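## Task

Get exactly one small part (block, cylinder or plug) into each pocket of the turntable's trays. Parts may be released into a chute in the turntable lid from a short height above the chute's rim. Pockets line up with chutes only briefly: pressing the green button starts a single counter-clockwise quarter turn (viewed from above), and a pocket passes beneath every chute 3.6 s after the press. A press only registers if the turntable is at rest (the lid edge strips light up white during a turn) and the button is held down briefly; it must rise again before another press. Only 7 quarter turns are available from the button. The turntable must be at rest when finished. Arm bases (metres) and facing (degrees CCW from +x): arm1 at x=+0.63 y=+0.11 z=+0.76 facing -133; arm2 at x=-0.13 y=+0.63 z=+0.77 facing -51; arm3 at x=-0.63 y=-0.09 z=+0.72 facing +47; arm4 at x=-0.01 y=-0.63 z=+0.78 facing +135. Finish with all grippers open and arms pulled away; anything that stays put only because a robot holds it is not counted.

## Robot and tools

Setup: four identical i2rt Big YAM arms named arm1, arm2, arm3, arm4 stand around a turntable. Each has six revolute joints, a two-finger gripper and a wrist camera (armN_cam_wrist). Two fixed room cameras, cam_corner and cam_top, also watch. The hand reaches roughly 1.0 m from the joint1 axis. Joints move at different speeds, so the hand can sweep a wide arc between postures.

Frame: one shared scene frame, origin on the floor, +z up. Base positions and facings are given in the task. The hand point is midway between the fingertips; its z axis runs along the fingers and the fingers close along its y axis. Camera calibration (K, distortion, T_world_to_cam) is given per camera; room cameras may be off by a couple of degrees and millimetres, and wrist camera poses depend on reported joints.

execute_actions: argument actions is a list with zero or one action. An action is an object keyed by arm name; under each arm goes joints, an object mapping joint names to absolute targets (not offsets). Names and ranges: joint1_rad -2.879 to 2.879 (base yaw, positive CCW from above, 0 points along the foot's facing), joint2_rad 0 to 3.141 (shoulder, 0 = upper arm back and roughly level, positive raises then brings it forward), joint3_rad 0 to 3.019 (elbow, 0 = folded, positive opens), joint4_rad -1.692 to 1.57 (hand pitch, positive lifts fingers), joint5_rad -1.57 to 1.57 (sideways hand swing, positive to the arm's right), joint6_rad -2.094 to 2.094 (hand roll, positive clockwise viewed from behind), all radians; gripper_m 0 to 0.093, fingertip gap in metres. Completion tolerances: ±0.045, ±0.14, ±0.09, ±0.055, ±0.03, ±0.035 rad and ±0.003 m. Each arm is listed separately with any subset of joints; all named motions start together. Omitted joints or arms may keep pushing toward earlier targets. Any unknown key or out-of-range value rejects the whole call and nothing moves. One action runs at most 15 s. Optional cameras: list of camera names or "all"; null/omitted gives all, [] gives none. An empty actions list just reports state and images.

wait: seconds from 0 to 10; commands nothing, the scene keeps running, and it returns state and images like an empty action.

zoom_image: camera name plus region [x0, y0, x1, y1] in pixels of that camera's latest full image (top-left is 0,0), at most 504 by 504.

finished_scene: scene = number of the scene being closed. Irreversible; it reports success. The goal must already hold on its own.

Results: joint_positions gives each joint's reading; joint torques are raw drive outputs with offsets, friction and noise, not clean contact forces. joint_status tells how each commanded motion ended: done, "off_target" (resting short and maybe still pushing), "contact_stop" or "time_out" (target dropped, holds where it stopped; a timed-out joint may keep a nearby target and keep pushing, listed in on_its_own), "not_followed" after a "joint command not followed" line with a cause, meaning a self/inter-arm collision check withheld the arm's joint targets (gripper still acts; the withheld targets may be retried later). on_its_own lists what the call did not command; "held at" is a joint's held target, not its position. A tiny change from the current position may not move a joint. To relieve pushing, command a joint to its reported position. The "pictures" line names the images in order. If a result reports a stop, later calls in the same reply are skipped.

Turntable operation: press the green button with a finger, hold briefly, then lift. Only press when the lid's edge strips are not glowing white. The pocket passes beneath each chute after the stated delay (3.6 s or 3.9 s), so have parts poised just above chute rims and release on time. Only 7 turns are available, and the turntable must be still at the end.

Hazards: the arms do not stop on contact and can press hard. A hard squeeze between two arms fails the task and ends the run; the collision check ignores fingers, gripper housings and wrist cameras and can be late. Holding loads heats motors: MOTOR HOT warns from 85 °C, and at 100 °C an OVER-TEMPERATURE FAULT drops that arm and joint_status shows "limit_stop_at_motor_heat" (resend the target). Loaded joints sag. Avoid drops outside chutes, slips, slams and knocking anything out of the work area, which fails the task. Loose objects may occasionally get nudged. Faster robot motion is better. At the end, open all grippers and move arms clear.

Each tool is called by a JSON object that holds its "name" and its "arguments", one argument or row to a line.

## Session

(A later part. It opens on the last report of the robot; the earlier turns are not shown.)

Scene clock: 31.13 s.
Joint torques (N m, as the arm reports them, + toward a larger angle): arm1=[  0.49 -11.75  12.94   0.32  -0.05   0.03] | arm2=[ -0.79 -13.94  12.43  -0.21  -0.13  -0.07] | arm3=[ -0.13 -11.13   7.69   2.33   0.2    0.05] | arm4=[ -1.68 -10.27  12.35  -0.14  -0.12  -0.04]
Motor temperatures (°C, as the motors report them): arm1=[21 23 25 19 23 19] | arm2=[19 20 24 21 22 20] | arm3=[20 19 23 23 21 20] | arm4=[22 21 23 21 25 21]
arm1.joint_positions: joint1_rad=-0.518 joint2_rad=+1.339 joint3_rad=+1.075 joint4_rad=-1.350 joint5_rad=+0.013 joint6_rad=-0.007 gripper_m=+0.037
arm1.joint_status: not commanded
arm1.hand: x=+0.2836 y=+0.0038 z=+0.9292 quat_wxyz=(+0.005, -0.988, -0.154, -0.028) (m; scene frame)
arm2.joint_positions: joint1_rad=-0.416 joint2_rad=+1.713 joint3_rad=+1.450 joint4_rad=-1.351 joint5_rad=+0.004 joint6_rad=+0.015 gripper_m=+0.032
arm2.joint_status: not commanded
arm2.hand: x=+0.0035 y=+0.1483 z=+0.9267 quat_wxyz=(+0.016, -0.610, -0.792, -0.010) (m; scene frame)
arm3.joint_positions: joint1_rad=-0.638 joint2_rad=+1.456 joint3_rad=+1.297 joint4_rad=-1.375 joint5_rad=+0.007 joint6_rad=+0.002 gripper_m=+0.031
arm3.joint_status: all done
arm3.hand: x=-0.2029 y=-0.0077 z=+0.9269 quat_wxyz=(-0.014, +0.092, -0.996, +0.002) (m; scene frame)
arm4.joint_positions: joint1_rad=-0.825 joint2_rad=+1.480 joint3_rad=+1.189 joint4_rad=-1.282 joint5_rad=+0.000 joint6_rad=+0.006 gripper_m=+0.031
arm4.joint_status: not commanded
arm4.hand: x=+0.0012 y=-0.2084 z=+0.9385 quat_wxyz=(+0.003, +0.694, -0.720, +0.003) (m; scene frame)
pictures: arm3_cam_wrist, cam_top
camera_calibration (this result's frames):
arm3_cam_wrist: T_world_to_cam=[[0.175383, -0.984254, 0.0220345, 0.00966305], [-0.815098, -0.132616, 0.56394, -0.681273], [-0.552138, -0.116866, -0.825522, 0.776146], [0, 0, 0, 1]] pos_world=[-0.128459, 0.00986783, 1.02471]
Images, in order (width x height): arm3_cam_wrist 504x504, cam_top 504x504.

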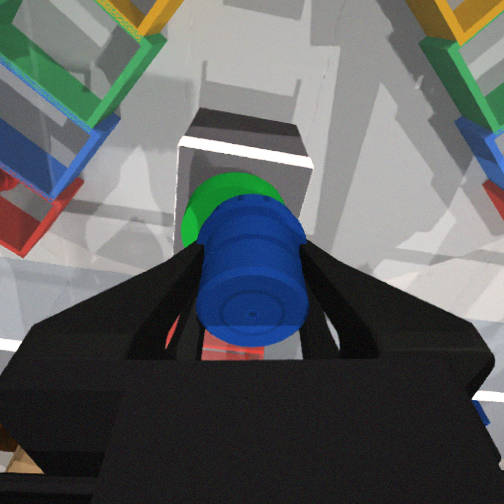

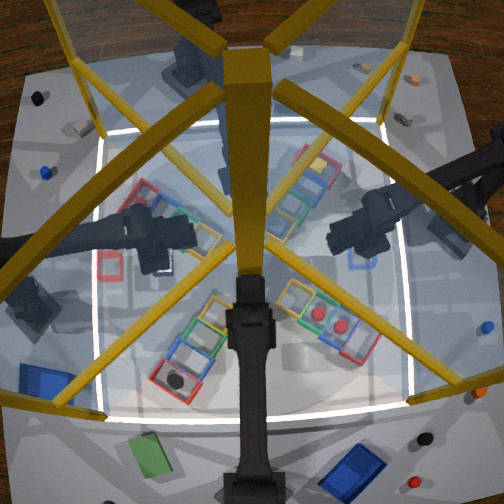

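Start ≈30.7; release ≈34.0.

{"name": "wait", "arguments": {
  "seconds": 2.5
}}

{"name": "execute_actions", "arguments": {
  "actions": [
    {"arm4":{"joints":{"gripper_m":0.06}},"arm3":{"joints":{"joint2_rad":1.42,"joint3_rad":1.38}}}
  ],
  "cameras": ["cam_top","arm4_cam_wrist"]
}}

Scene clock: 34.10 s.
Joint torques (N m, as the arm reports them, + toward a larger angle): arm1=[  0.43 -12.02  12.93   0.38  -0.06   0.02] | arm2=[ -0.85 -13.91  12.4   -0.2   -0.13  -0.07] | arm3=[ -0.25 -11.09   7.69   2.34   0.21   0.05] | arm4=[ -1.71 -10.3   12.28  -0.26  -0.09  -0.05]
Motor temperatures (°C, as the motors report them): arm1=[21 23 25 19 23 19] | arm2=[19 20 24 21 22 20] | arm3=[20 19 23 23 21 20] | arm4=[22 21 23 21 25 21]
arm1.joint_positions: joint1_rad=-0.518 joint2_rad=+1.339 joint3_rad=+1.075 joint4_rad=-1.350 joint5_rad=+0.013 joint6_rad=-0.007 gripper_m=+0.037
arm1.joint_status: not commanded
arm1.hand: x=+0.2836 y=+0.0038 z=+0.9292 quat_wxyz=(+0.005, -0.988, -0.154, -0.028) (m; scene frame)
arm2.joint_positions: joint1_rad=-0.416 joint2_rad=+1.713 joint3_rad=+1.450 joint4_rad=-1.351 joint5_rad=+0.004 joint6_rad=+0.015 gripper_m=+0.032
arm2.joint_status: not commanded
arm2.hand: x=+0.0035 y=+0.1483 z=+0.9267 quat_wxyz=(+0.016, -0.610, -0.792, -0.010) (m; scene frame)
arm3.joint_positions: joint1_rad=-0.638 joint2_rad=+1.456 joint3_rad=+1.297 joint4_rad=-1.375 joint5_rad=+0.007 joint6_rad=+0.002 gripper_m=+0.031
arm3.joint_status: all done
arm3.hand: x=-0.2029 y=-0.0077 z=+0.9269 quat_wxyz=(-0.014, +0.092, -0.996, +0.002) (m; scene frame)
arm4.joint_positions: joint1_rad=-0.825 joint2_rad=+1.480 joint3_rad=+1.189 joint4_rad=-1.282 joint5_rad=+0.000 joint6_rad=+0.006 gripper_m=+0.031
arm4.joint_status: not commanded
arm4.hand: x=+0.0012 y=-0.2084 z=+0.9385 quat_wxyz=(+0.003, +0.694, -0.720, +0.003) (m; scene frame)
wait: 2.50 s; at rest from the start
pictures: arm1_cam_wrist, arm2_cam_wrist, arm3_cam_wrist, arm4_cam_wrist, cam_corner, cam_top
camera_calibration (this result's frames):
arm1_cam_wrist: T_world_to_cam=[[-0.325297, 0.945612, 0.000565992, 0.0854536], [0.732647, 0.251657, 0.632374, -0.794983], [0.597838, 0.206124, -0.774663, 0.673866], [0, 0, 0, 1]] pos_world=[0.207377, -0.0196428, 1.0247]
arm2_cam_wrist: T_world_to_cam=[[-0.964927, -0.262491, 0.00388829, 0.0327481], [-0.204457, 0.760719, 0.616039, -0.684636], [-0.164662, 0.593637, -0.787706, 0.767258], [0, 0, 0, 1]] pos_world=[0.0179592, 0.0739389, 1.02601]
arm3_cam_wrist: T_world_to_cam=[[0.175383, -0.984254, 0.0220345, 0.00966305], [-0.815098, -0.132616, 0.56394, -0.681273], [-0.552138, -0.116866, -0.825522, 0.776146], [0, 0, 0, 1]] pos_world=[-0.128459, 0.00986783, 1.02471]
arm4_cam_wrist: T_world_to_cam=[[0.999228, -0.0392141, -0.00219679, -0.00470396], [-0.0308281, -0.817739, 0.574763, -0.697743], [-0.0243352, -0.574252, -0.818317, 0.774895], [0, 0, 0, 1]] pos_world=[0.00204751, -0.125771, 1.03514]
Images, in order (width x height): arm1_cam_wrist 504x504, arm2_cam_wrist 504x504, arm3_cam_wrist 504x504, arm4_cam_wrist 504x504, cam_corner 504x504, cam_top 504x504.

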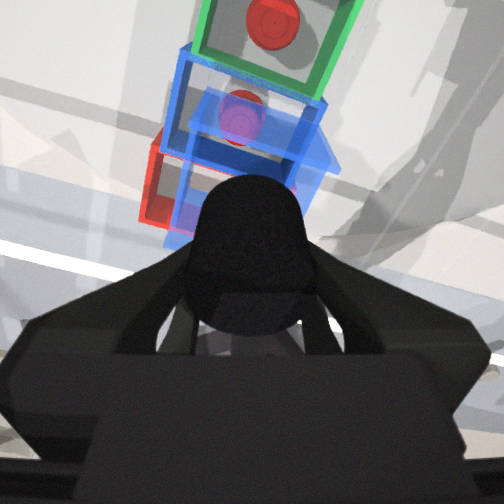

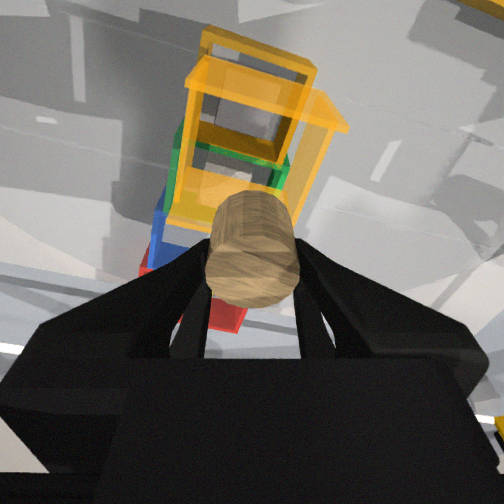

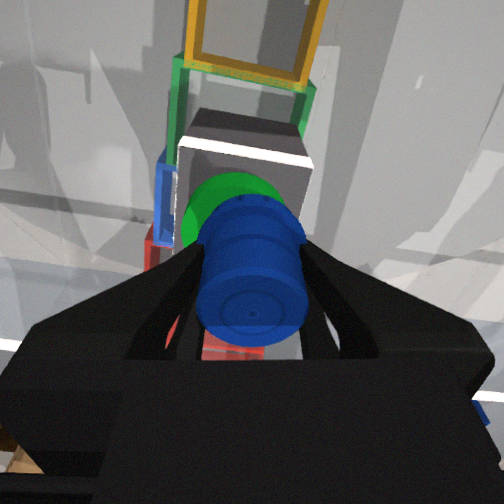

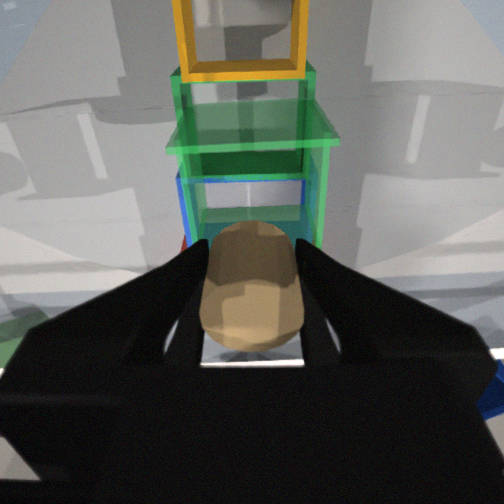

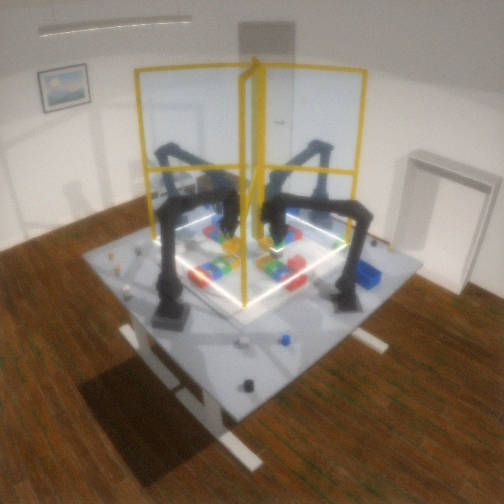

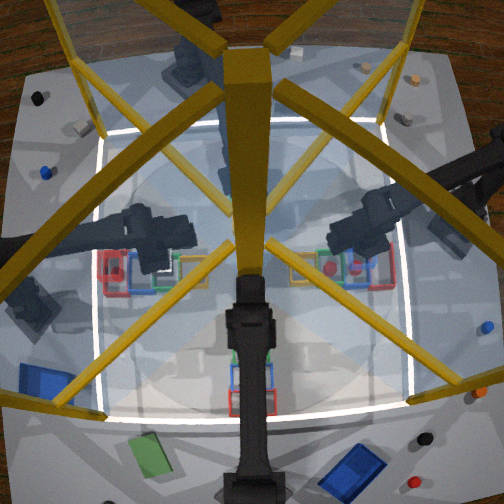

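Scene clock: 34.93 s.
Joint torques (N m, as the arm reports them, + toward a larger angle): arm1=[  0.27 -11.58  12.97   0.38  -0.04   0.02] | arm2=[ -0.86 -14.03  12.41  -0.21  -0.13  -0.07] | arm3=[ -0.22 -15.74  14.8    1.39   0.1    0.04] | arm4=[ -1.77 -10.05  12.33  -0.21  -0.08  -0.05]
Motor temperatures (°C, as the motors report them): arm1=[21 23 25 19 23 19] | arm2=[19 20 24 21 22 20] | arm3=[20 19 23 23 21 20] | arm4=[22 21 23 21 25 21]
arm1.joint_positions: joint1_rad=-0.518 joint2_rad=+1.339 joint3_rad=+1.075 joint4_rad=-1.350 joint5_rad=+0.013 joint6_rad=-0.007 gripper_m=+0.037
arm1.joint_status: not commanded
arm1.hand: x=+0.2836 y=+0.0038 z=+0.9292 quat_wxyz=(+0.005, -0.988, -0.154, -0.028) (m; scene frame)
arm2.joint_positions: joint1_rad=-0.416 joint2_rad=+1.713 joint3_rad=+1.450 joint4_rad=-1.351 joint5_rad=+0.004 joint6_rad=+0.015 gripper_m=+0.032
arm2.joint_status: not commanded
arm2.hand: x=+0.0035 y=+0.1483 z=+0.9267 quat_wxyz=(+0.016, -0.610, -0.792, -0.010) (m; scene frame)
arm3.joint_positions: joint1_rad=-0.638 joint2_rad=+1.425 joint3_rad=+1.338 joint4_rad=-1.346 joint5_rad=+0.010 joint6_rad=+0.002 gripper_m=+0.031
arm3.joint_status: all done
arm3.hand: x=-0.1867 y=-0.0051 z=+0.9564 quat_wxyz=(-0.064, +0.091, -0.994, -0.001) (m; scene frame)
arm4.joint_positions: joint1_rad=-0.825 joint2_rad=+1.480 joint3_rad=+1.189 joint4_rad=-1.282 joint5_rad=+0.000 joint6_rad=+0.006 gripper_m=+0.060
arm4.joint_status: all done
arm4.hand: x=+0.0012 y=-0.2084 z=+0.9385 quat_wxyz=(+0.003, +0.694, -0.720, +0.003) (m; scene frame)
pictures: arm4_cam_wrist, cam_top
camera_calibration (this result's frames):
arm4_cam_wrist: T_world_to_cam=[[0.999228, -0.0392141, -0.00219679, -0.00470396], [-0.0308281, -0.817739, 0.574763, -0.697743], [-0.0243352, -0.574252, -0.818317, 0.774895], [0, 0, 0, 1]] pos_world=[0.00204751, -0.125771, 1.03514]
Images, in order (width x height): arm4_cam_wrist 504x504, cam_top 504x504.

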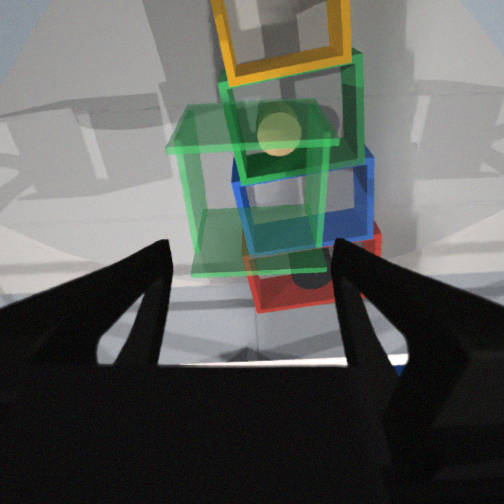

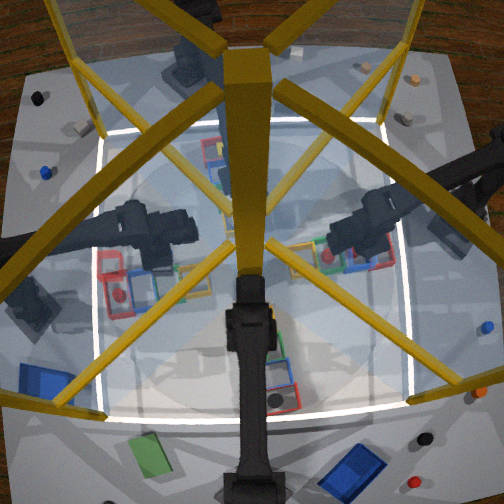

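{"name": "execute_actions", "arguments": {
  "actions": [
    {"arm4":{"joints":{"joint2_rad":1,"joint3_rad":1,"gripper_m":0.09}}}
  ],
  "cameras": []
}}

{"name": "execute_actions", "arguments": {
  "actions": [
    {"arm4":{"joints":{"joint1_rad":0.9}}}
  ],
  "cameras": []
}}

{"name": "execute_actions", "arguments": {
  "actions": [
    {"arm4":{"joints":{"joint2_rad":1.665,"joint4_rad":-0.9}}}
  ],
  "cameras": ["arm4_cam_wrist"]
}}

Scene clock: 37.07 s.
Joint torques (N m, as the arm reports them, + toward a larger angle): arm1=[  0.43 -11.7   12.92   0.43  -0.04   0.01] | arm2=[ -0.89 -13.91  12.41  -0.22  -0.13  -0.07] | arm3=[ -0.2  -15.6   14.84   1.39   0.1    0.04] | arm4=[-1.51 -2.3  11.18  0.5  -0.12 -0.07]
Motor temperatures (°C, as the motors report them): arm1=[21 23 26 19 23 19] | arm2=[19 20 24 21 22 20] | arm3=[20 19 24 23 21 20] | arm4=[22 21 23 21 25 21]
arm1.joint_positions: joint1_rad=-0.518 joint2_rad=+1.339 joint3_rad=+1.075 joint4_rad=-1.350 joint5_rad=+0.013 joint6_rad=-0.007 gripper_m=+0.037
arm1.joint_status: not commanded
arm1.hand: x=+0.2836 y=+0.0038 z=+0.9292 quat_wxyz=(+0.005, -0.988, -0.154, -0.028) (m; scene frame)
arm2.joint_positions: joint1_rad=-0.416 joint2_rad=+1.713 joint3_rad=+1.450 joint4_rad=-1.351 joint5_rad=+0.004 joint6_rad=+0.015 gripper_m=+0.032
arm2.joint_status: not commanded
arm2.hand: x=+0.0035 y=+0.1483 z=+0.9267 quat_wxyz=(+0.016, -0.610, -0.792, -0.010) (m; scene frame)
arm3.joint_positions: joint1_rad=-0.638 joint2_rad=+1.425 joint3_rad=+1.338 joint4_rad=-1.346 joint5_rad=+0.010 joint6_rad=+0.002 gripper_m=+0.031
arm3.joint_status: not commanded
arm3.hand: x=-0.1867 y=-0.0051 z=+0.9564 quat_wxyz=(-0.064, +0.091, -0.994, -0.001) (m; scene frame)
arm4.joint_positions: joint1_rad=-0.825 joint2_rad=+0.986 joint3_rad=+1.002 joint4_rad=-1.285 joint5_rad=+0.000 joint6_rad=+0.006 gripper_m=+0.090
arm4.joint_status: all done
arm4.hand: x=-0.0018 y=-0.3040 z=+1.0359 quat_wxyz=(-0.105, +0.686, -0.712, -0.102) (m; scene frame)
pictures: none
No camera images: the call's "cameras" was empty. Leave "cameras" out to get every camera's image.

Scene clock: 38.93 s.
Joint torques (N m, as the arm reports them, + toward a larger angle): arm1=[  0.42 -11.81  12.93   0.4   -0.03   0.04] | arm2=[ -0.83 -13.94  12.42  -0.21  -0.13  -0.07] | arm3=[ -0.2  -15.6   14.86   1.39   0.09   0.05] | arm4=[-0.69 -2.08 11.03  0.54 -0.1  -0.04]
Motor temperatures (°C, as the motors report them): arm1=[21 23 26 19 23 19] | arm2=[19 20 25 21 22 20] | arm3=[20 19 24 23 21 20] | arm4=[22 21 23 21 24 21]
arm1.joint_positions: joint1_rad=-0.518 joint2_rad=+1.339 joint3_rad=+1.075 joint4_rad=-1.350 joint5_rad=+0.013 joint6_rad=-0.007 gripper_m=+0.037
arm1.joint_status: not commanded
arm1.hand: x=+0.2836 y=+0.0038 z=+0.9292 quat_wxyz=(+0.005, -0.988, -0.154, -0.028) (m; scene frame)
arm2.joint_positions: joint1_rad=-0.416 joint2_rad=+1.713 joint3_rad=+1.450 joint4_rad=-1.351 joint5_rad=+0.004 joint6_rad=+0.015 gripper_m=+0.032
arm2.joint_status: not commanded
arm2.hand: x=+0.0035 y=+0.1483 z=+0.9267 quat_wxyz=(+0.016, -0.610, -0.792, -0.010) (m; scene frame)
arm3.joint_positions: joint1_rad=-0.638 joint2_rad=+1.425 joint3_rad=+1.338 joint4_rad=-1.346 joint5_rad=+0.010 joint6_rad=+0.002 gripper_m=+0.031
arm3.joint_status: not commanded
arm3.hand: x=-0.1867 y=-0.0051 z=+0.9564 quat_wxyz=(-0.064, +0.091, -0.994, -0.001) (m; scene frame)
arm4.joint_positions: joint1_rad=+0.900 joint2_rad=+0.989 joint3_rad=+1.002 joint4_rad=-1.285 joint5_rad=+0.000 joint6_rad=+0.006 gripper_m=+0.090
arm4.joint_status: all done
arm4.hand: x=-0.3346 y=-0.6676 z=+1.0377 quat_wxyz=(+0.013, +0.987, +0.058, -0.149) (m; scene frame)
pictures: none
No camera images: the call's "cameras" was empty. Leave "cameras" out to get every camera's image.

Scene clock: 40.27 s.
Joint torques (N m, as the arm reports them, + toward a larger angle): arm1=[  0.32 -11.71  12.92   0.33  -0.05   0.01] | arm2=[ -0.85 -14.    12.41  -0.21  -0.13  -0.07] | arm3=[ -0.29 -15.54  14.86   1.36   0.09   0.04] | arm4=[-1.45 -9.66  8.09  0.6  -0.11 -0.04]
Motor temperatures (°C, as the motors report them): arm1=[21 23 26 19 23 19] | arm2=[19 20 25 21 22 20] | arm3=[20 19 24 23 21 20] | arm4=[22 21 23 21 24 21]
arm1.joint_positions: joint1_rad=-0.518 joint2_rad=+1.339 joint3_rad=+1.075 joint4_rad=-1.350 joint5_rad=+0.013 joint6_rad=-0.007 gripper_m=+0.037
arm1.joint_status: not commanded
arm1.hand: x=+0.2836 y=+0.0038 z=+0.9292 quat_wxyz=(+0.005, -0.988, -0.154, -0.028) (m; scene frame)
arm2.joint_positions: joint1_rad=-0.416 joint2_rad=+1.713 joint3_rad=+1.450 joint4_rad=-1.351 joint5_rad=+0.004 joint6_rad=+0.015 gripper_m=+0.032
arm2.joint_status: not commanded
arm2.hand: x=+0.0035 y=+0.1483 z=+0.9267 quat_wxyz=(+0.016, -0.610, -0.792, -0.010) (m; scene frame)
arm3.joint_positions: joint1_rad=-0.638 joint2_rad=+1.425 joint3_rad=+1.338 joint4_rad=-1.346 joint5_rad=+0.010 joint6_rad=+0.002 gripper_m=+0.031
arm3.joint_status: not commanded
arm3.hand: x=-0.1867 y=-0.0051 z=+0.9564 quat_wxyz=(-0.064, +0.091, -0.994, -0.001) (m; scene frame)
arm4.joint_positions: joint1_rad=+0.900 joint2_rad=+1.654 joint3_rad=+1.002 joint4_rad=-0.910 joint5_rad=+0.000 joint6_rad=+0.006 gripper_m=+0.090
arm4.joint_status: all done
arm4.hand: x=-0.4359 y=-0.6818 z=+0.8080 quat_wxyz=(+0.004, +0.998, +0.059, -0.005) (m; scene frame)
pictures: arm4_cam_wrist
camera_calibration (this result's frames):
arm4_cam_wrist: T_world_to_cam=[[-0.115178, 0.993298, -0.00960394, 0.637329], [0.822428, 0.100778, 0.559871, -0.0130731], [0.557087, 0.0565862, -0.828524, 1.0774], [0, 0, 0, 1]] pos_world=[-0.516047, -0.692707, 0.90609]
Images, in order (width x height): arm4_cam_wrist 504x504.

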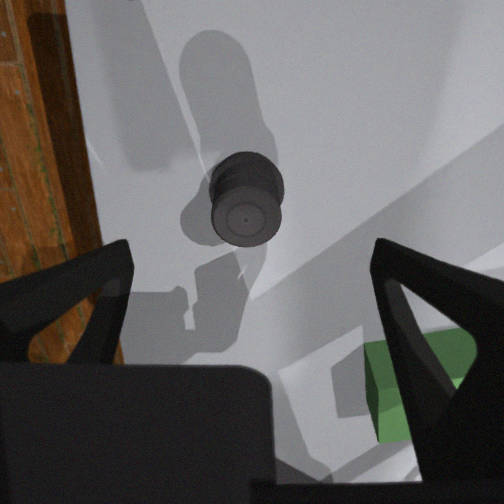

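{"name": "execute_actions", "arguments": {
  "actions": [
    {"arm4":{"joints":{"joint2_rad":1.778,"joint3_rad":0.935,"joint4_rad":-0.73}}}
  ],
  "cameras": ["arm4_cam_wrist"]
}}

{"name": "execute_actions", "arguments": {
  "actions": [
    {"arm4":{"joints":{"gripper_m":0}}}
  ],
  "cameras": []
}}

{"name": "execute_actions", "arguments": {
  "actions": [
    {"arm4":{"joints":{"joint2_rad":1,"joint3_rad":1,"joint4_rad":-1.29}}}
  ],
  "cameras": []
}}

{"name": "execute_actions", "arguments": {
  "actions": [
    {"arm4":{"joints":{"joint1_rad":-0.83}}}
  ],
  "cameras": []
}}

{"name": "execute_actions", "arguments": {
  "actions": [
    {"arm4":{"joints":{"joint2_rad":1.477,"joint3_rad":1.215}},"arm3":{"joints":{"joint4_rad":-1.45}}}
  ],
  "cameras": ["arm4_cam_wrist","cam_top"]
}}

Scene clock: 42.23 s.
Joint torques (N m, as the arm reports them, + toward a larger angle): arm1=[  0.53 -11.64  12.95   0.27  -0.05   0.01] | arm2=[ -0.81 -14.01  12.41  -0.2   -0.13  -0.07] | arm3=[ -0.15 -15.55  14.86   1.39   0.11   0.05] | arm4=[ -0.88 -10.8    7.13   0.52  -0.07  -0.04]
Motor temperatures (°C, as the motors report them): arm1=[21 23 26 19 23 19] | arm2=[19 20 25 21 22 20] | arm3=[20 19 25 23 21 20] | arm4=[22 21 23 21 24 21]
arm1.joint_positions: joint1_rad=-0.518 joint2_rad=+1.339 joint3_rad=+1.075 joint4_rad=-1.350 joint5_rad=+0.013 joint6_rad=-0.007 gripper_m=+0.037
arm1.joint_status: not commanded
arm1.hand: x=+0.2836 y=+0.0038 z=+0.9292 quat_wxyz=(+0.005, -0.988, -0.154, -0.028) (m; scene frame)
arm2.joint_positions: joint1_rad=-0.416 joint2_rad=+1.713 joint3_rad=+1.450 joint4_rad=-1.351 joint5_rad=+0.004 joint6_rad=+0.015 gripper_m=+0.032
arm2.joint_status: not commanded
arm2.hand: x=+0.0035 y=+0.1483 z=+0.9267 quat_wxyz=(+0.016, -0.610, -0.792, -0.010) (m; scene frame)
arm3.joint_positions: joint1_rad=-0.638 joint2_rad=+1.425 joint3_rad=+1.338 joint4_rad=-1.346 joint5_rad=+0.010 joint6_rad=+0.002 gripper_m=+0.031
arm3.joint_status: not commanded
arm3.hand: x=-0.1867 y=-0.0051 z=+0.9564 quat_wxyz=(-0.064, +0.091, -0.994, -0.001) (m; scene frame)
arm4.joint_positions: joint1_rad=+0.900 joint2_rad=+1.774 joint3_rad=+0.933 joint4_rad=-0.740 joint5_rad=+0.000 joint6_rad=+0.006 gripper_m=+0.090
arm4.joint_status: all done
arm4.hand: x=-0.4261 y=-0.6810 z=+0.7405 quat_wxyz=(+0.003, +0.998, +0.059, +0.005) (m; scene frame)
pictures: arm4_cam_wrist
camera_calibration (this result's frames):
arm4_cam_wrist: T_world_to_cam=[[-0.115134, 0.993305, -0.00945961, 0.637004], [0.811886, 0.0995838, 0.57526, -0.000144812], [0.572351, 0.0585517, -0.817916, 1.01595], [0, 0, 0, 1]] pos_world=[-0.50802, -0.69221, 0.837068]
Images, in order (width x height): arm4_cam_wrist 504x504.

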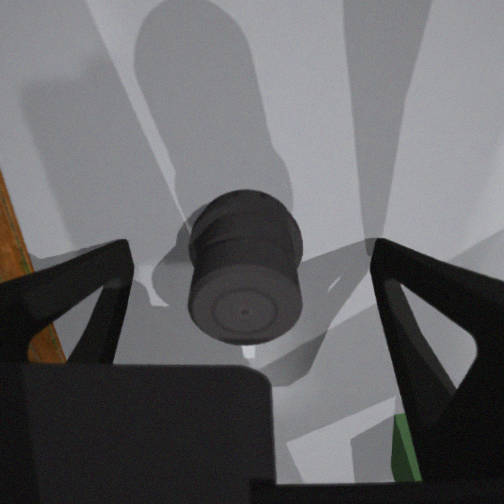

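Scene clock: 42.93 s.
Joint torques (N m, as the arm reports them, + toward a larger angle): arm1=[  0.52 -11.68  12.93   0.39  -0.05   0.01] | arm2=[ -0.9  -13.96  12.42  -0.22  -0.13  -0.08] | arm3=[ -0.17 -15.59  14.86   1.4    0.1    0.05] | arm4=[ -1.3  -11.26   7.24   0.47  -0.08  -0.04]
Motor temperatures (°C, as the motors report them): arm1=[21 23 26 19 23 19] | arm2=[19 20 25 21 22 20] | arm3=[20 19 25 23 21 20] | arm4=[22 21 23 21 24 21]
arm1.joint_positions: joint1_rad=-0.518 joint2_rad=+1.339 joint3_rad=+1.075 joint4_rad=-1.350 joint5_rad=+0.013 joint6_rad=-0.007 gripper_m=+0.037
arm1.joint_status: not commanded
arm1.hand: x=+0.2836 y=+0.0038 z=+0.9292 quat_wxyz=(+0.005, -0.988, -0.154, -0.028) (m; scene frame)
arm2.joint_positions: joint1_rad=-0.416 joint2_rad=+1.713 joint3_rad=+1.450 joint4_rad=-1.351 joint5_rad=+0.004 joint6_rad=+0.015 gripper_m=+0.032
arm2.joint_status: not commanded
arm2.hand: x=+0.0035 y=+0.1483 z=+0.9267 quat_wxyz=(+0.016, -0.610, -0.792, -0.010) (m; scene frame)
arm3.joint_positions: joint1_rad=-0.638 joint2_rad=+1.425 joint3_rad=+1.338 joint4_rad=-1.346 joint5_rad=+0.010 joint6_rad=+0.002 gripper_m=+0.031
arm3.joint_status: not commanded
arm3.hand: x=-0.1867 y=-0.0051 z=+0.9564 quat_wxyz=(-0.064, +0.091, -0.994, -0.001) (m; scene frame)
arm4.joint_positions: joint1_rad=+0.900 joint2_rad=+1.774 joint3_rad=+0.933 joint4_rad=-0.740 joint5_rad=+0.000 joint6_rad=+0.006 gripper_m=+0.031
arm4.joint_status: gripper_m off_target (ended at +0.031, target +0.000)
arm4.hand: x=-0.4261 y=-0.6810 z=+0.7405 quat_wxyz=(+0.003, +0.998, +0.059, +0.005) (m; scene frame)
pictures: none
No camera images: the call's "cameras" was empty. Leave "cameras" out to get every camera's image.

Scene clock: 44.37 s.
Joint torques (N m, as the arm reports them, + toward a larger angle): arm1=[  0.47 -11.83  12.97   0.37  -0.05   0.02] | arm2=[ -0.9  -13.91  12.41  -0.21  -0.13  -0.07] | arm3=[ -0.14 -15.63  14.86   1.4    0.1    0.05] | arm4=[-0.91 -3.29 14.15  0.35 -0.1  -0.05]
Motor temperatures (°C, as the motors report them): arm1=[21 23 26 19 23 19] | arm2=[19 21 25 21 22 20] | arm3=[20 19 25 23 21 20] | arm4=[22 21 23 21 24 21]
arm1.joint_positions: joint1_rad=-0.518 joint2_rad=+1.339 joint3_rad=+1.075 joint4_rad=-1.350 joint5_rad=+0.013 joint6_rad=-0.007 gripper_m=+0.037
arm1.joint_status: not commanded
arm1.hand: x=+0.2836 y=+0.0038 z=+0.9292 quat_wxyz=(+0.005, -0.988, -0.154, -0.028) (m; scene frame)
arm2.joint_positions: joint1_rad=-0.416 joint2_rad=+1.713 joint3_rad=+1.450 joint4_rad=-1.351 joint5_rad=+0.004 joint6_rad=+0.015 gripper_m=+0.032
arm2.joint_status: not commanded
arm2.hand: x=+0.0035 y=+0.1483 z=+0.9267 quat_wxyz=(+0.016, -0.610, -0.792, -0.010) (m; scene frame)
arm3.joint_positions: joint1_rad=-0.638 joint2_rad=+1.425 joint3_rad=+1.338 joint4_rad=-1.346 joint5_rad=+0.010 joint6_rad=+0.002 gripper_m=+0.031
arm3.joint_status: not commanded
arm3.hand: x=-0.1867 y=-0.0051 z=+0.9564 quat_wxyz=(-0.064, +0.091, -0.994, -0.001) (m; scene frame)
arm4.joint_positions: joint1_rad=+0.900 joint2_rad=+0.998 joint3_rad=+0.966 joint4_rad=-1.282 joint5_rad=+0.000 joint6_rad=+0.006 gripper_m=+0.031
arm4.joint_status: all done
arm4.hand: x=-0.3280 y=-0.6669 z=+1.0189 quat_wxyz=(+0.012, +0.990, +0.058, -0.128) (m; scene frame)
pictures: none
No camera images: the call's "cameras" was empty. Leave "cameras" out to get every camera's image.

Scene clock: 46.23 s.
Joint torques (N m, as the arm reports them, + toward a larger angle): arm1=[  0.38 -11.77  12.95   0.38  -0.06   0.02] | arm2=[ -0.89 -13.96  12.4   -0.22  -0.13  -0.07] | arm3=[ -0.14 -15.64  14.87   1.38   0.1    0.05] | arm4=[-1.1  -3.59 14.1   0.37 -0.11 -0.05]
Motor temperatures (°C, as the motors report them): arm1=[21 23 26 19 23 19] | arm2=[19 21 25 21 22 20] | arm3=[20 19 25 23 21 20] | arm4=[22 21 23 21 24 21]
arm1.joint_positions: joint1_rad=-0.518 joint2_rad=+1.339 joint3_rad=+1.075 joint4_rad=-1.350 joint5_rad=+0.013 joint6_rad=-0.007 gripper_m=+0.037
arm1.joint_status: not commanded
arm1.hand: x=+0.2836 y=+0.0038 z=+0.9292 quat_wxyz=(+0.005, -0.988, -0.154, -0.028) (m; scene frame)
arm2.joint_positions: joint1_rad=-0.416 joint2_rad=+1.713 joint3_rad=+1.450 joint4_rad=-1.351 joint5_rad=+0.004 joint6_rad=+0.015 gripper_m=+0.032
arm2.joint_status: not commanded
arm2.hand: x=+0.0035 y=+0.1483 z=+0.9267 quat_wxyz=(+0.016, -0.610, -0.792, -0.010) (m; scene frame)
arm3.joint_positions: joint1_rad=-0.638 joint2_rad=+1.425 joint3_rad=+1.338 joint4_rad=-1.346 joint5_rad=+0.010 joint6_rad=+0.002 gripper_m=+0.031
arm3.joint_status: not commanded
arm3.hand: x=-0.1867 y=-0.0051 z=+0.9564 quat_wxyz=(-0.064, +0.091, -0.994, -0.001) (m; scene frame)
arm4.joint_positions: joint1_rad=-0.830 joint2_rad=+0.998 joint3_rad=+0.966 joint4_rad=-1.282 joint5_rad=+0.000 joint6_rad=+0.006 gripper_m=+0.031
arm4.joint_status: all done
arm4.hand: x=-0.0006 y=-0.3105 z=+1.0163 quat_wxyz=(-0.089, +0.687, -0.716, -0.087) (m; scene frame)
pictures: none
No camera images: the call's "cameras" was empty. Leave "cameras" out to get every camera's image.

Scene clock: 47.60 s.
Joint torques (N m, as the arm reports them, + toward a larger angle): arm1=[  0.22 -11.84  12.95   0.36  -0.04   0.02] | arm2=[ -0.78 -13.98  12.42  -0.22  -0.13  -0.07] | arm3=[ -0.28 -15.43  14.66  -0.1    0.1    0.04] | arm4=[ -1.28 -10.14  12.21   0.    -0.07  -0.02]
Motor temperatures (°C, as the motors report them): arm1=[21 23 26 19 23 19] | arm2=[19 21 25 21 22 20] | arm3=[20 19 26 23 21 20] | arm4=[22 21 24 21 24 21]
arm1.joint_positions: joint1_rad=-0.518 joint2_rad=+1.339 joint3_rad=+1.075 joint4_rad=-1.350 joint5_rad=+0.013 joint6_rad=-0.007 gripper_m=+0.037
arm1.joint_status: not commanded
arm1.hand: x=+0.2836 y=+0.0038 z=+0.9292 quat_wxyz=(+0.005, -0.988, -0.154, -0.028) (m; scene frame)
arm2.joint_positions: joint1_rad=-0.416 joint2_rad=+1.713 joint3_rad=+1.450 joint4_rad=-1.351 joint5_rad=+0.004 joint6_rad=+0.015 gripper_m=+0.032
arm2.joint_status: not commanded
arm2.hand: x=+0.0035 y=+0.1483 z=+0.9267 quat_wxyz=(+0.016, -0.610, -0.792, -0.010) (m; scene frame)
arm3.joint_positions: joint1_rad=-0.638 joint2_rad=+1.425 joint3_rad=+1.338 joint4_rad=-1.434 joint5_rad=+0.010 joint6_rad=+0.002 gripper_m=+0.031
arm3.joint_status: all done
arm3.hand: x=-0.2078 y=-0.0090 z=+0.9546 quat_wxyz=(-0.020, +0.092, -0.996, +0.003) (m; scene frame)
arm4.joint_positions: joint1_rad=-0.830 joint2_rad=+1.482 joint3_rad=+1.190 joint4_rad=-1.289 joint5_rad=+0.000 joint6_rad=+0.006 gripper_m=+0.031
arm4.joint_status: all done
arm4.hand: x=+0.0031 y=-0.2098 z=+0.9379 quat_wxyz=(+0.006, +0.692, -0.722, +0.006) (m; scene frame)
pictures: arm4_cam_wrist, cam_top
camera_calibration (this result's frames):
arm4_cam_wrist: T_world_to_cam=[[0.999054, -0.0434259, -0.00210204, -0.00760803], [-0.0341042, -0.812753, 0.58161, -0.703863], [-0.0269654, -0.580988, -0.813465, 0.767666], [0, 0, 0, 1]] pos_world=[0.00429655, -0.126392, 1.03383]
Images, in order (width x height): arm4_cam_wrist 504x504, cam_top 504x504.

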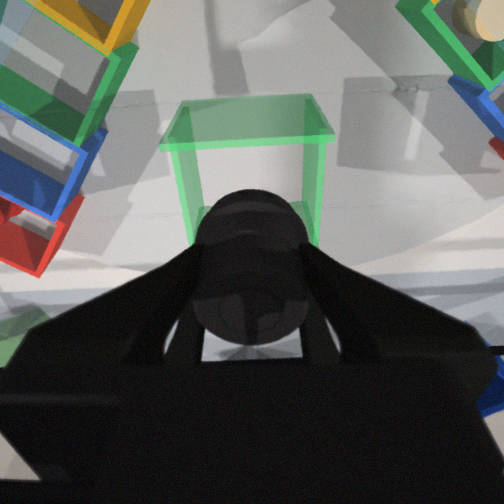

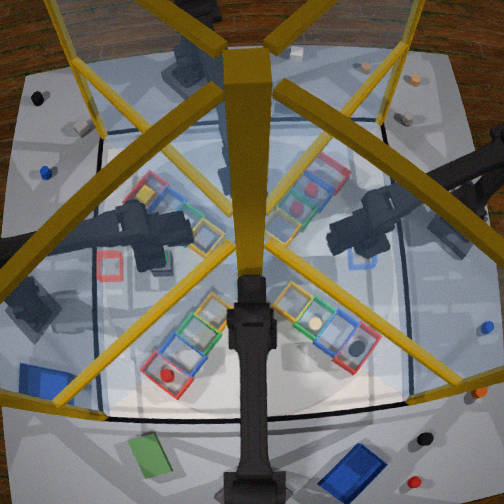

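{"name": "execute_actions", "arguments": {
  "actions": [
    {"arm3":{"joints":{"joint2_rad":1.48,"joint3_rad":1.29,"joint4_rad":-1.40}}}
  ],
  "cameras": ["cam_top"]
}}

{"name": "wait", "arguments": {
  "seconds": 2.8
}}

{"name": "execute_actions", "arguments": {
  "actions": [
    {"arm4":{"joints":{"gripper_m":0.06}},"arm1":{"joints":{"gripper_m":0.06}},"arm2":{"joints":{"gripper_m":0.06}},"arm3":{"joints":{"joint1_rad":-0.51,"joint2_rad":1.084,"joint3_rad":1.02,"joint4_rad":-1.49}}}
  ]
}}

Scene clock: 49.43 s.
Joint torques (N m, as the arm reports them, + toward a larger angle): arm1=[  0.39 -11.5   12.94   0.33  -0.07   0.04] | arm2=[ -0.88 -14.    12.41  -0.21  -0.13  -0.07] | arm3=[ -0.23 -13.03   9.89   1.09   0.13   0.05] | arm4=[ -0.86 -10.46  12.14   0.01  -0.12  -0.05]
Motor temperatures (°C, as the motors report them): arm1=[21 23 26 19 23 19] | arm2=[19 21 25 21 22 20] | arm3=[20 19 26 23 21 20] | arm4=[22 21 24 21 24 21]
arm1.joint_positions: joint1_rad=-0.518 joint2_rad=+1.339 joint3_rad=+1.075 joint4_rad=-1.350 joint5_rad=+0.013 joint6_rad=-0.007 gripper_m=+0.037
arm1.joint_status: not commanded
arm1.hand: x=+0.2836 y=+0.0038 z=+0.9292 quat_wxyz=(+0.005, -0.988, -0.154, -0.028) (m; scene frame)
arm2.joint_positions: joint1_rad=-0.416 joint2_rad=+1.713 joint3_rad=+1.450 joint4_rad=-1.351 joint5_rad=+0.004 joint6_rad=+0.015 gripper_m=+0.032
arm2.joint_status: not commanded
arm2.hand: x=+0.0035 y=+0.1483 z=+0.9267 quat_wxyz=(+0.016, -0.610, -0.792, -0.010) (m; scene frame)
arm3.joint_positions: joint1_rad=-0.638 joint2_rad=+1.455 joint3_rad=+1.298 joint4_rad=-1.415 joint5_rad=+0.009 joint6_rad=+0.002 gripper_m=+0.031
arm3.joint_status: all done
arm3.hand: x=-0.2123 y=-0.0098 z=+0.9275 quat_wxyz=(+0.005, +0.092, -0.996, +0.005) (m; scene frame)
arm4.joint_positions: joint1_rad=-0.830 joint2_rad=+1.482 joint3_rad=+1.190 joint4_rad=-1.289 joint5_rad=+0.000 joint6_rad=+0.006 gripper_m=+0.031
arm4.joint_status: not commanded
arm4.hand: x=+0.0031 y=-0.2098 z=+0.9379 quat_wxyz=(+0.006, +0.692, -0.722, +0.006) (m; scene frame)
pictures: cam_top
Images, in order (width x height): cam_top 504x504.

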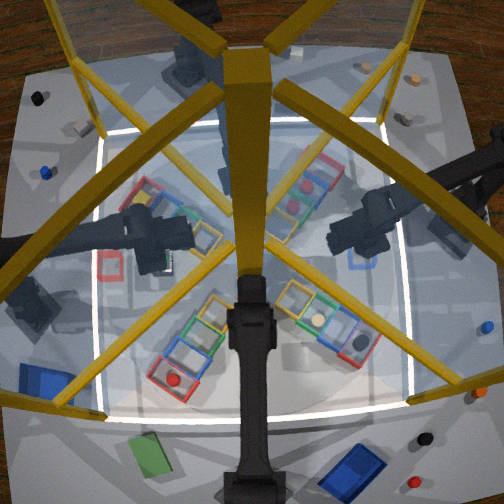

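Scene clock: 52.23 s.
Joint torques (N m, as the arm reports them, + toward a larger angle): arm1=[  0.47 -11.76  12.93   0.36  -0.04   0.03] | arm2=[ -0.83 -13.97  12.41  -0.21  -0.13  -0.07] | arm3=[ -0.18 -13.06   9.87   1.05   0.13   0.05] | arm4=[ -1.12 -10.4   12.2   -0.14  -0.08  -0.05]
Motor temperatures (°C, as the motors report them): arm1=[21 23 26 19 23 19] | arm2=[19 21 26 21 22 20] | arm3=[20 19 25 23 21 20] | arm4=[22 22 24 21 24 21]
arm1.joint_positions: joint1_rad=-0.518 joint2_rad=+1.339 joint3_rad=+1.075 joint4_rad=-1.350 joint5_rad=+0.013 joint6_rad=-0.007 gripper_m=+0.037
arm1.joint_status: not commanded
arm1.hand: x=+0.2836 y=+0.0038 z=+0.9292 quat_wxyz=(+0.005, -0.988, -0.154, -0.028) (m; scene frame)
arm2.joint_positions: joint1_rad=-0.416 joint2_rad=+1.713 joint3_rad=+1.450 joint4_rad=-1.351 joint5_rad=+0.004 joint6_rad=+0.015 gripper_m=+0.032
arm2.joint_status: not commanded
arm2.hand: x=+0.0035 y=+0.1483 z=+0.9267 quat_wxyz=(+0.016, -0.610, -0.792, -0.010) (m; scene frame)
arm3.joint_positions: joint1_rad=-0.638 joint2_rad=+1.455 joint3_rad=+1.298 joint4_rad=-1.415 joint5_rad=+0.009 joint6_rad=+0.002 gripper_m=+0.031
arm3.joint_status: all done
arm3.hand: x=-0.2123 y=-0.0098 z=+0.9275 quat_wxyz=(+0.005, +0.092, -0.996, +0.005) (m; scene frame)
arm4.joint_positions: joint1_rad=-0.830 joint2_rad=+1.482 joint3_rad=+1.190 joint4_rad=-1.289 joint5_rad=+0.000 joint6_rad=+0.006 gripper_m=+0.031
arm4.joint_status: not commanded
arm4.hand: x=+0.0031 y=-0.2098 z=+0.9379 quat_wxyz=(+0.006, +0.692, -0.722, +0.006) (m; scene frame)
wait: 2.80 s; at rest by 0.27 s
pictures: arm1_cam_wrist, arm2_cam_wrist, arm3_cam_wrist, arm4_cam_wrist, cam_corner, cam_top
camera_calibration (this result's frames):
arm1_cam_wrist: T_world_to_cam=[[-0.325297, 0.945612, 0.000565992, 0.0854536], [0.732647, 0.251657, 0.632374, -0.794983], [0.597838, 0.206124, -0.774663, 0.673866], [0, 0, 0, 1]] pos_world=[0.207377, -0.0196428, 1.0247]
arm2_cam_wrist: T_world_to_cam=[[-0.964927, -0.262491, 0.00388829, 0.0327481], [-0.204457, 0.760719, 0.616039, -0.684636], [-0.164662, 0.593637, -0.787706, 0.767258], [0, 0, 0, 1]] pos_world=[0.0179592, 0.0739389, 1.02601]
arm3_cam_wrist: T_world_to_cam=[[0.176215, -0.984052, 0.0242923, 0.0073115], [-0.793802, -0.127467, 0.594669, -0.71351], [-0.582088, -0.124073, -0.803604, 0.744529], [0, 0, 0, 1]] pos_world=[-0.134292, 0.00862182, 1.02243]
arm4_cam_wrist: T_world_to_cam=[[0.999054, -0.0434259, -0.00210204, -0.00760803], [-0.0341042, -0.812753, 0.58161, -0.703863], [-0.0269654, -0.580988, -0.813465, 0.767666], [0, 0, 0, 1]] pos_world=[0.00429655, -0.126392, 1.03383]
Images, in order (width x height): arm1_cam_wrist 504x504, arm2_cam_wrist 504x504, arm3_cam_wrist 504x504, arm4_cam_wrist 504x504, cam_corner 504x504, cam_top 504x504.

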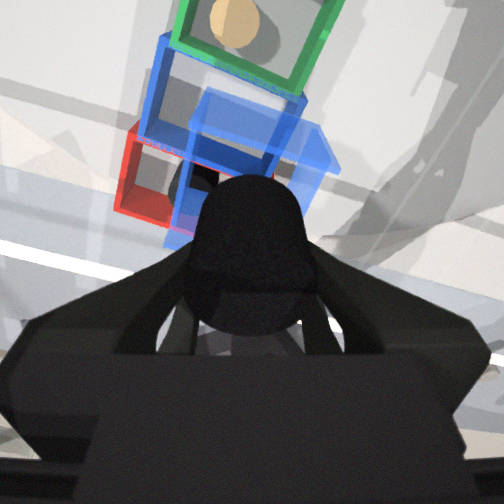

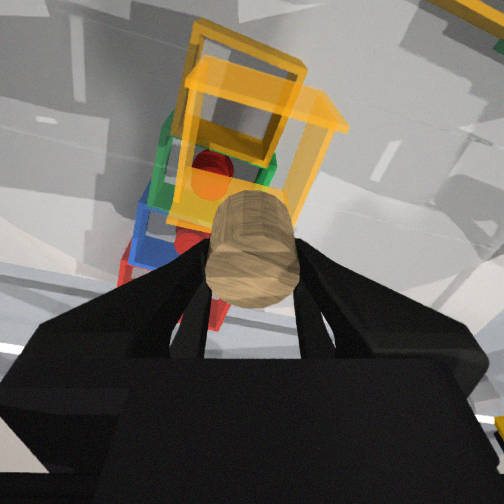

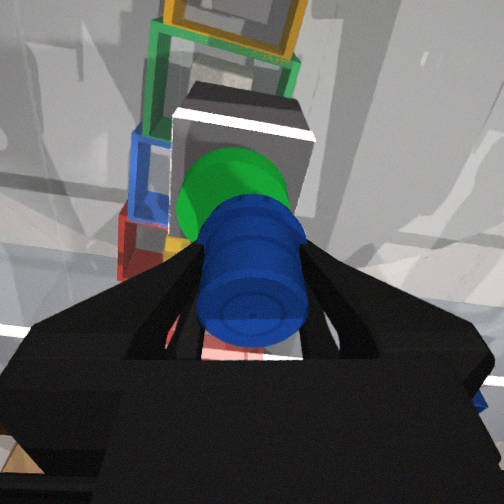

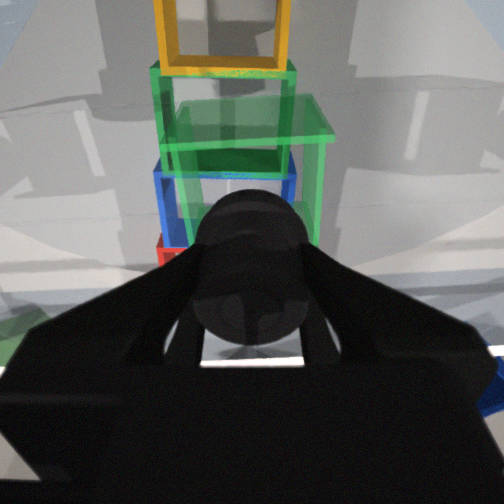

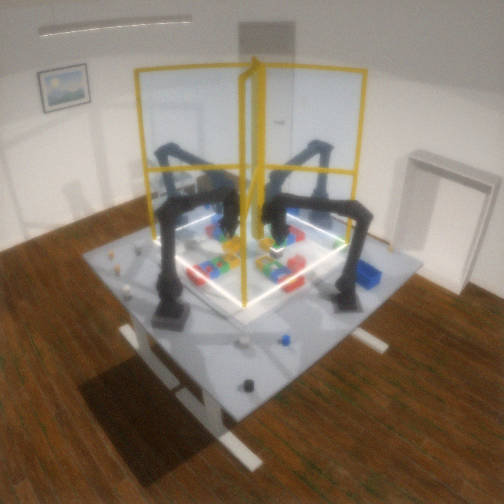

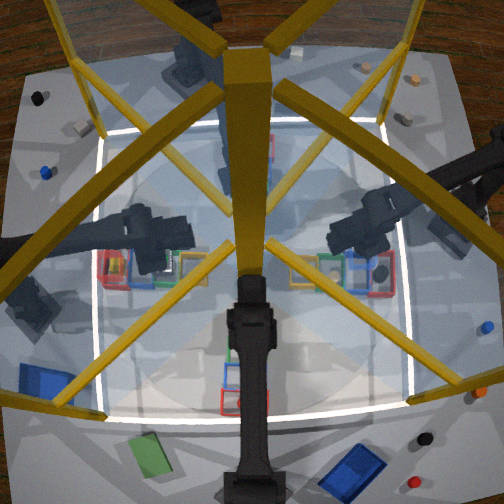

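Scene clock: 53.37 s.
Joint torques (N m, as the arm reports them, + toward a larger angle): arm1=[  0.33 -11.65  13.     0.38  -0.03   0.03] | arm2=[ -0.88 -13.87  12.41  -0.2   -0.13  -0.07] | arm3=[-0.69 -6.8  10.8   0.11  0.04  0.04] | arm4=[ -1.19 -10.05  12.22   0.1   -0.1   -0.02]
Motor temperatures (°C, as the motors report them): arm1=[21 23 26 19 23 19] | arm2=[19 21 26 21 22 20] | arm3=[20 19 25 23 21 20] | arm4=[22 22 24 21 24 21]
arm1.joint_positions: joint1_rad=-0.518 joint2_rad=+1.338 joint3_rad=+1.075 joint4_rad=-1.350 joint5_rad=+0.013 joint6_rad=-0.007 gripper_m=+0.060
arm1.joint_status: all done
arm1.hand: x=+0.2837 y=+0.0038 z=+0.9293 quat_wxyz=(+0.005, -0.988, -0.154, -0.027) (m; scene frame)
arm2.joint_positions: joint1_rad=-0.416 joint2_rad=+1.713 joint3_rad=+1.450 joint4_rad=-1.351 joint5_rad=+0.004 joint6_rad=+0.015 gripper_m=+0.060
arm2.joint_status: all done
arm2.hand: x=+0.0035 y=+0.1483 z=+0.9267 quat_wxyz=(+0.016, -0.610, -0.792, -0.010) (m; scene frame)
arm3.joint_positions: joint1_rad=-0.502 joint2_rad=+1.068 joint3_rad=+1.021 joint4_rad=-1.479 joint5_rad=+0.011 joint6_rad=+0.002 gripper_m=+0.031
arm3.joint_status: all done
arm3.hand: x=-0.3505 y=+0.0042 z=+0.9513 quat_wxyz=(-0.018, +0.159, -0.987, +0.002) (m; scene frame)
arm4.joint_positions: joint1_rad=-0.830 joint2_rad=+1.482 joint3_rad=+1.190 joint4_rad=-1.289 joint5_rad=+0.000 joint6_rad=+0.006 gripper_m=+0.060
arm4.joint_status: all done
arm4.hand: x=+0.0031 y=-0.2098 z=+0.9379 quat_wxyz=(+0.006, +0.692, -0.722, +0.006) (m; scene frame)
pictures: arm1_cam_wrist, arm2_cam_wrist, arm3_cam_wrist, arm4_cam_wrist, cam_corner, cam_top
camera_calibration (this result's frames):
arm1_cam_wrist: T_world_to_cam=[[-0.325293, 0.945613, 0.000577146, 0.0854412], [0.732878, 0.251726, 0.632079, -0.794866], [0.597556, 0.206034, -0.774904, 0.674262], [0, 0, 0, 1]] pos_world=[0.207424, -0.0196265, 1.02486]
arm2_cam_wrist: T_world_to_cam=[[-0.964927, -0.262491, 0.00388829, 0.0327481], [-0.204457, 0.760719, 0.616039, -0.684636], [-0.164662, 0.593637, -0.787706, 0.767258], [0, 0, 0, 1]] pos_world=[0.0179592, 0.0739389, 1.02601]
arm3_cam_wrist: T_world_to_cam=[[0.307423, -0.95125, 0.0247897, 0.0902385], [-0.794092, -0.242105, 0.557498, -0.799828], [-0.524318, -0.191073, -0.829808, 0.730385], [0, 0, 0, 1]] pos_world=[-0.279924, 0.0317542, 1.04975]
arm4_cam_wrist: T_world_to_cam=[[0.999054, -0.0434259, -0.00210204, -0.00760803], [-0.0341042, -0.812753, 0.58161, -0.703863], [-0.0269654, -0.580988, -0.813465, 0.767666], [0, 0, 0, 1]] pos_world=[0.00429655, -0.126392, 1.03383]
Images, in order (width x height): arm1_cam_wrist 504x504, arm2_cam_wrist 504x504, arm3_cam_wrist 504x504, arm4_cam_wrist 504x504, cam_corner 504x504, cam_top 504x504.

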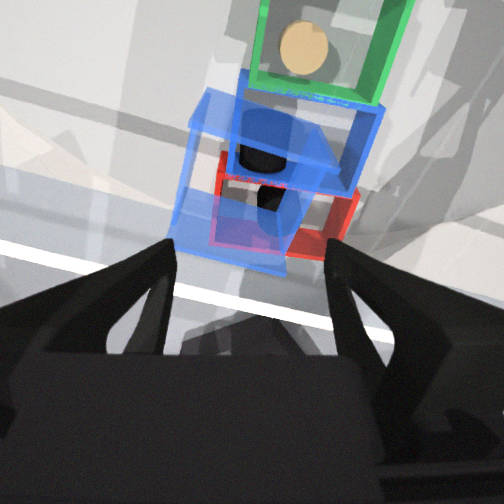

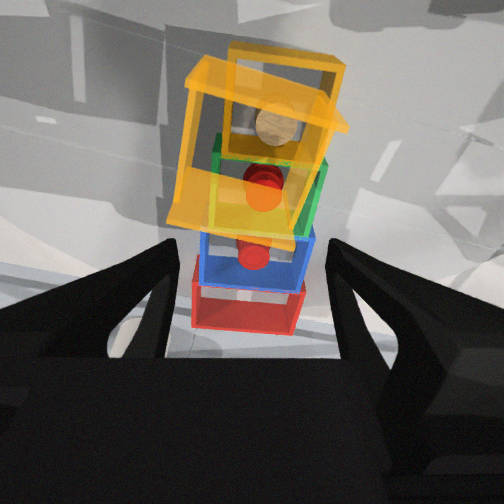

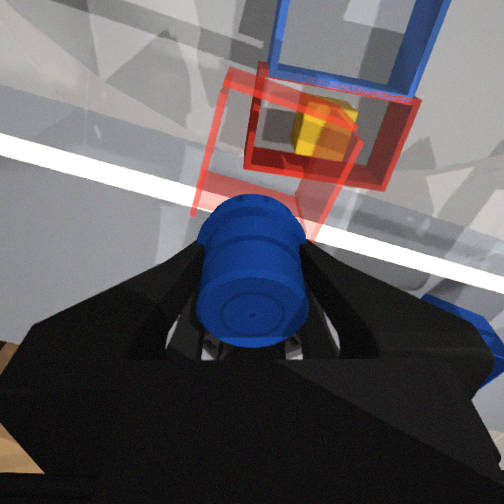

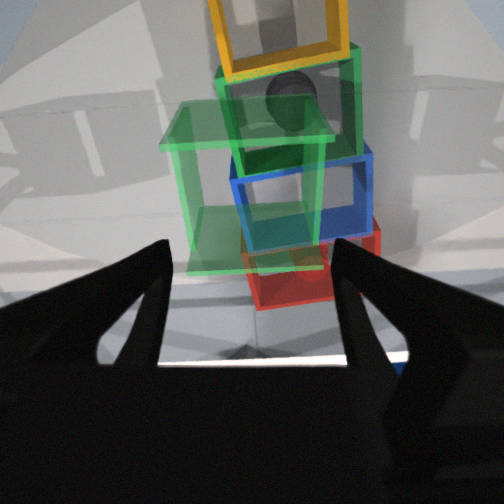

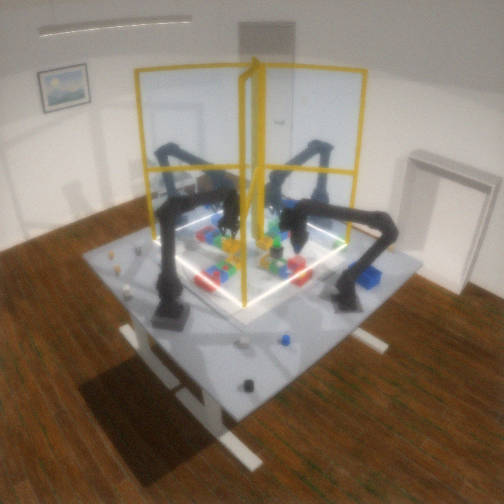

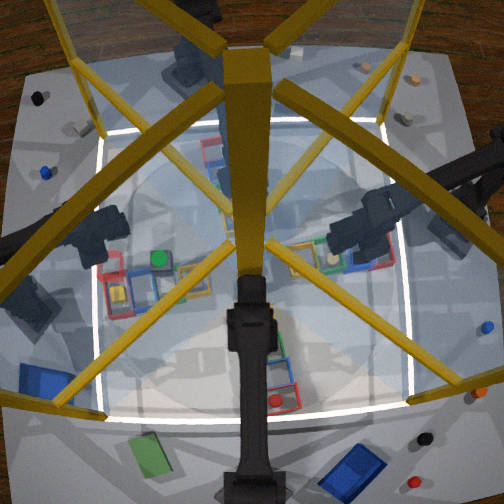

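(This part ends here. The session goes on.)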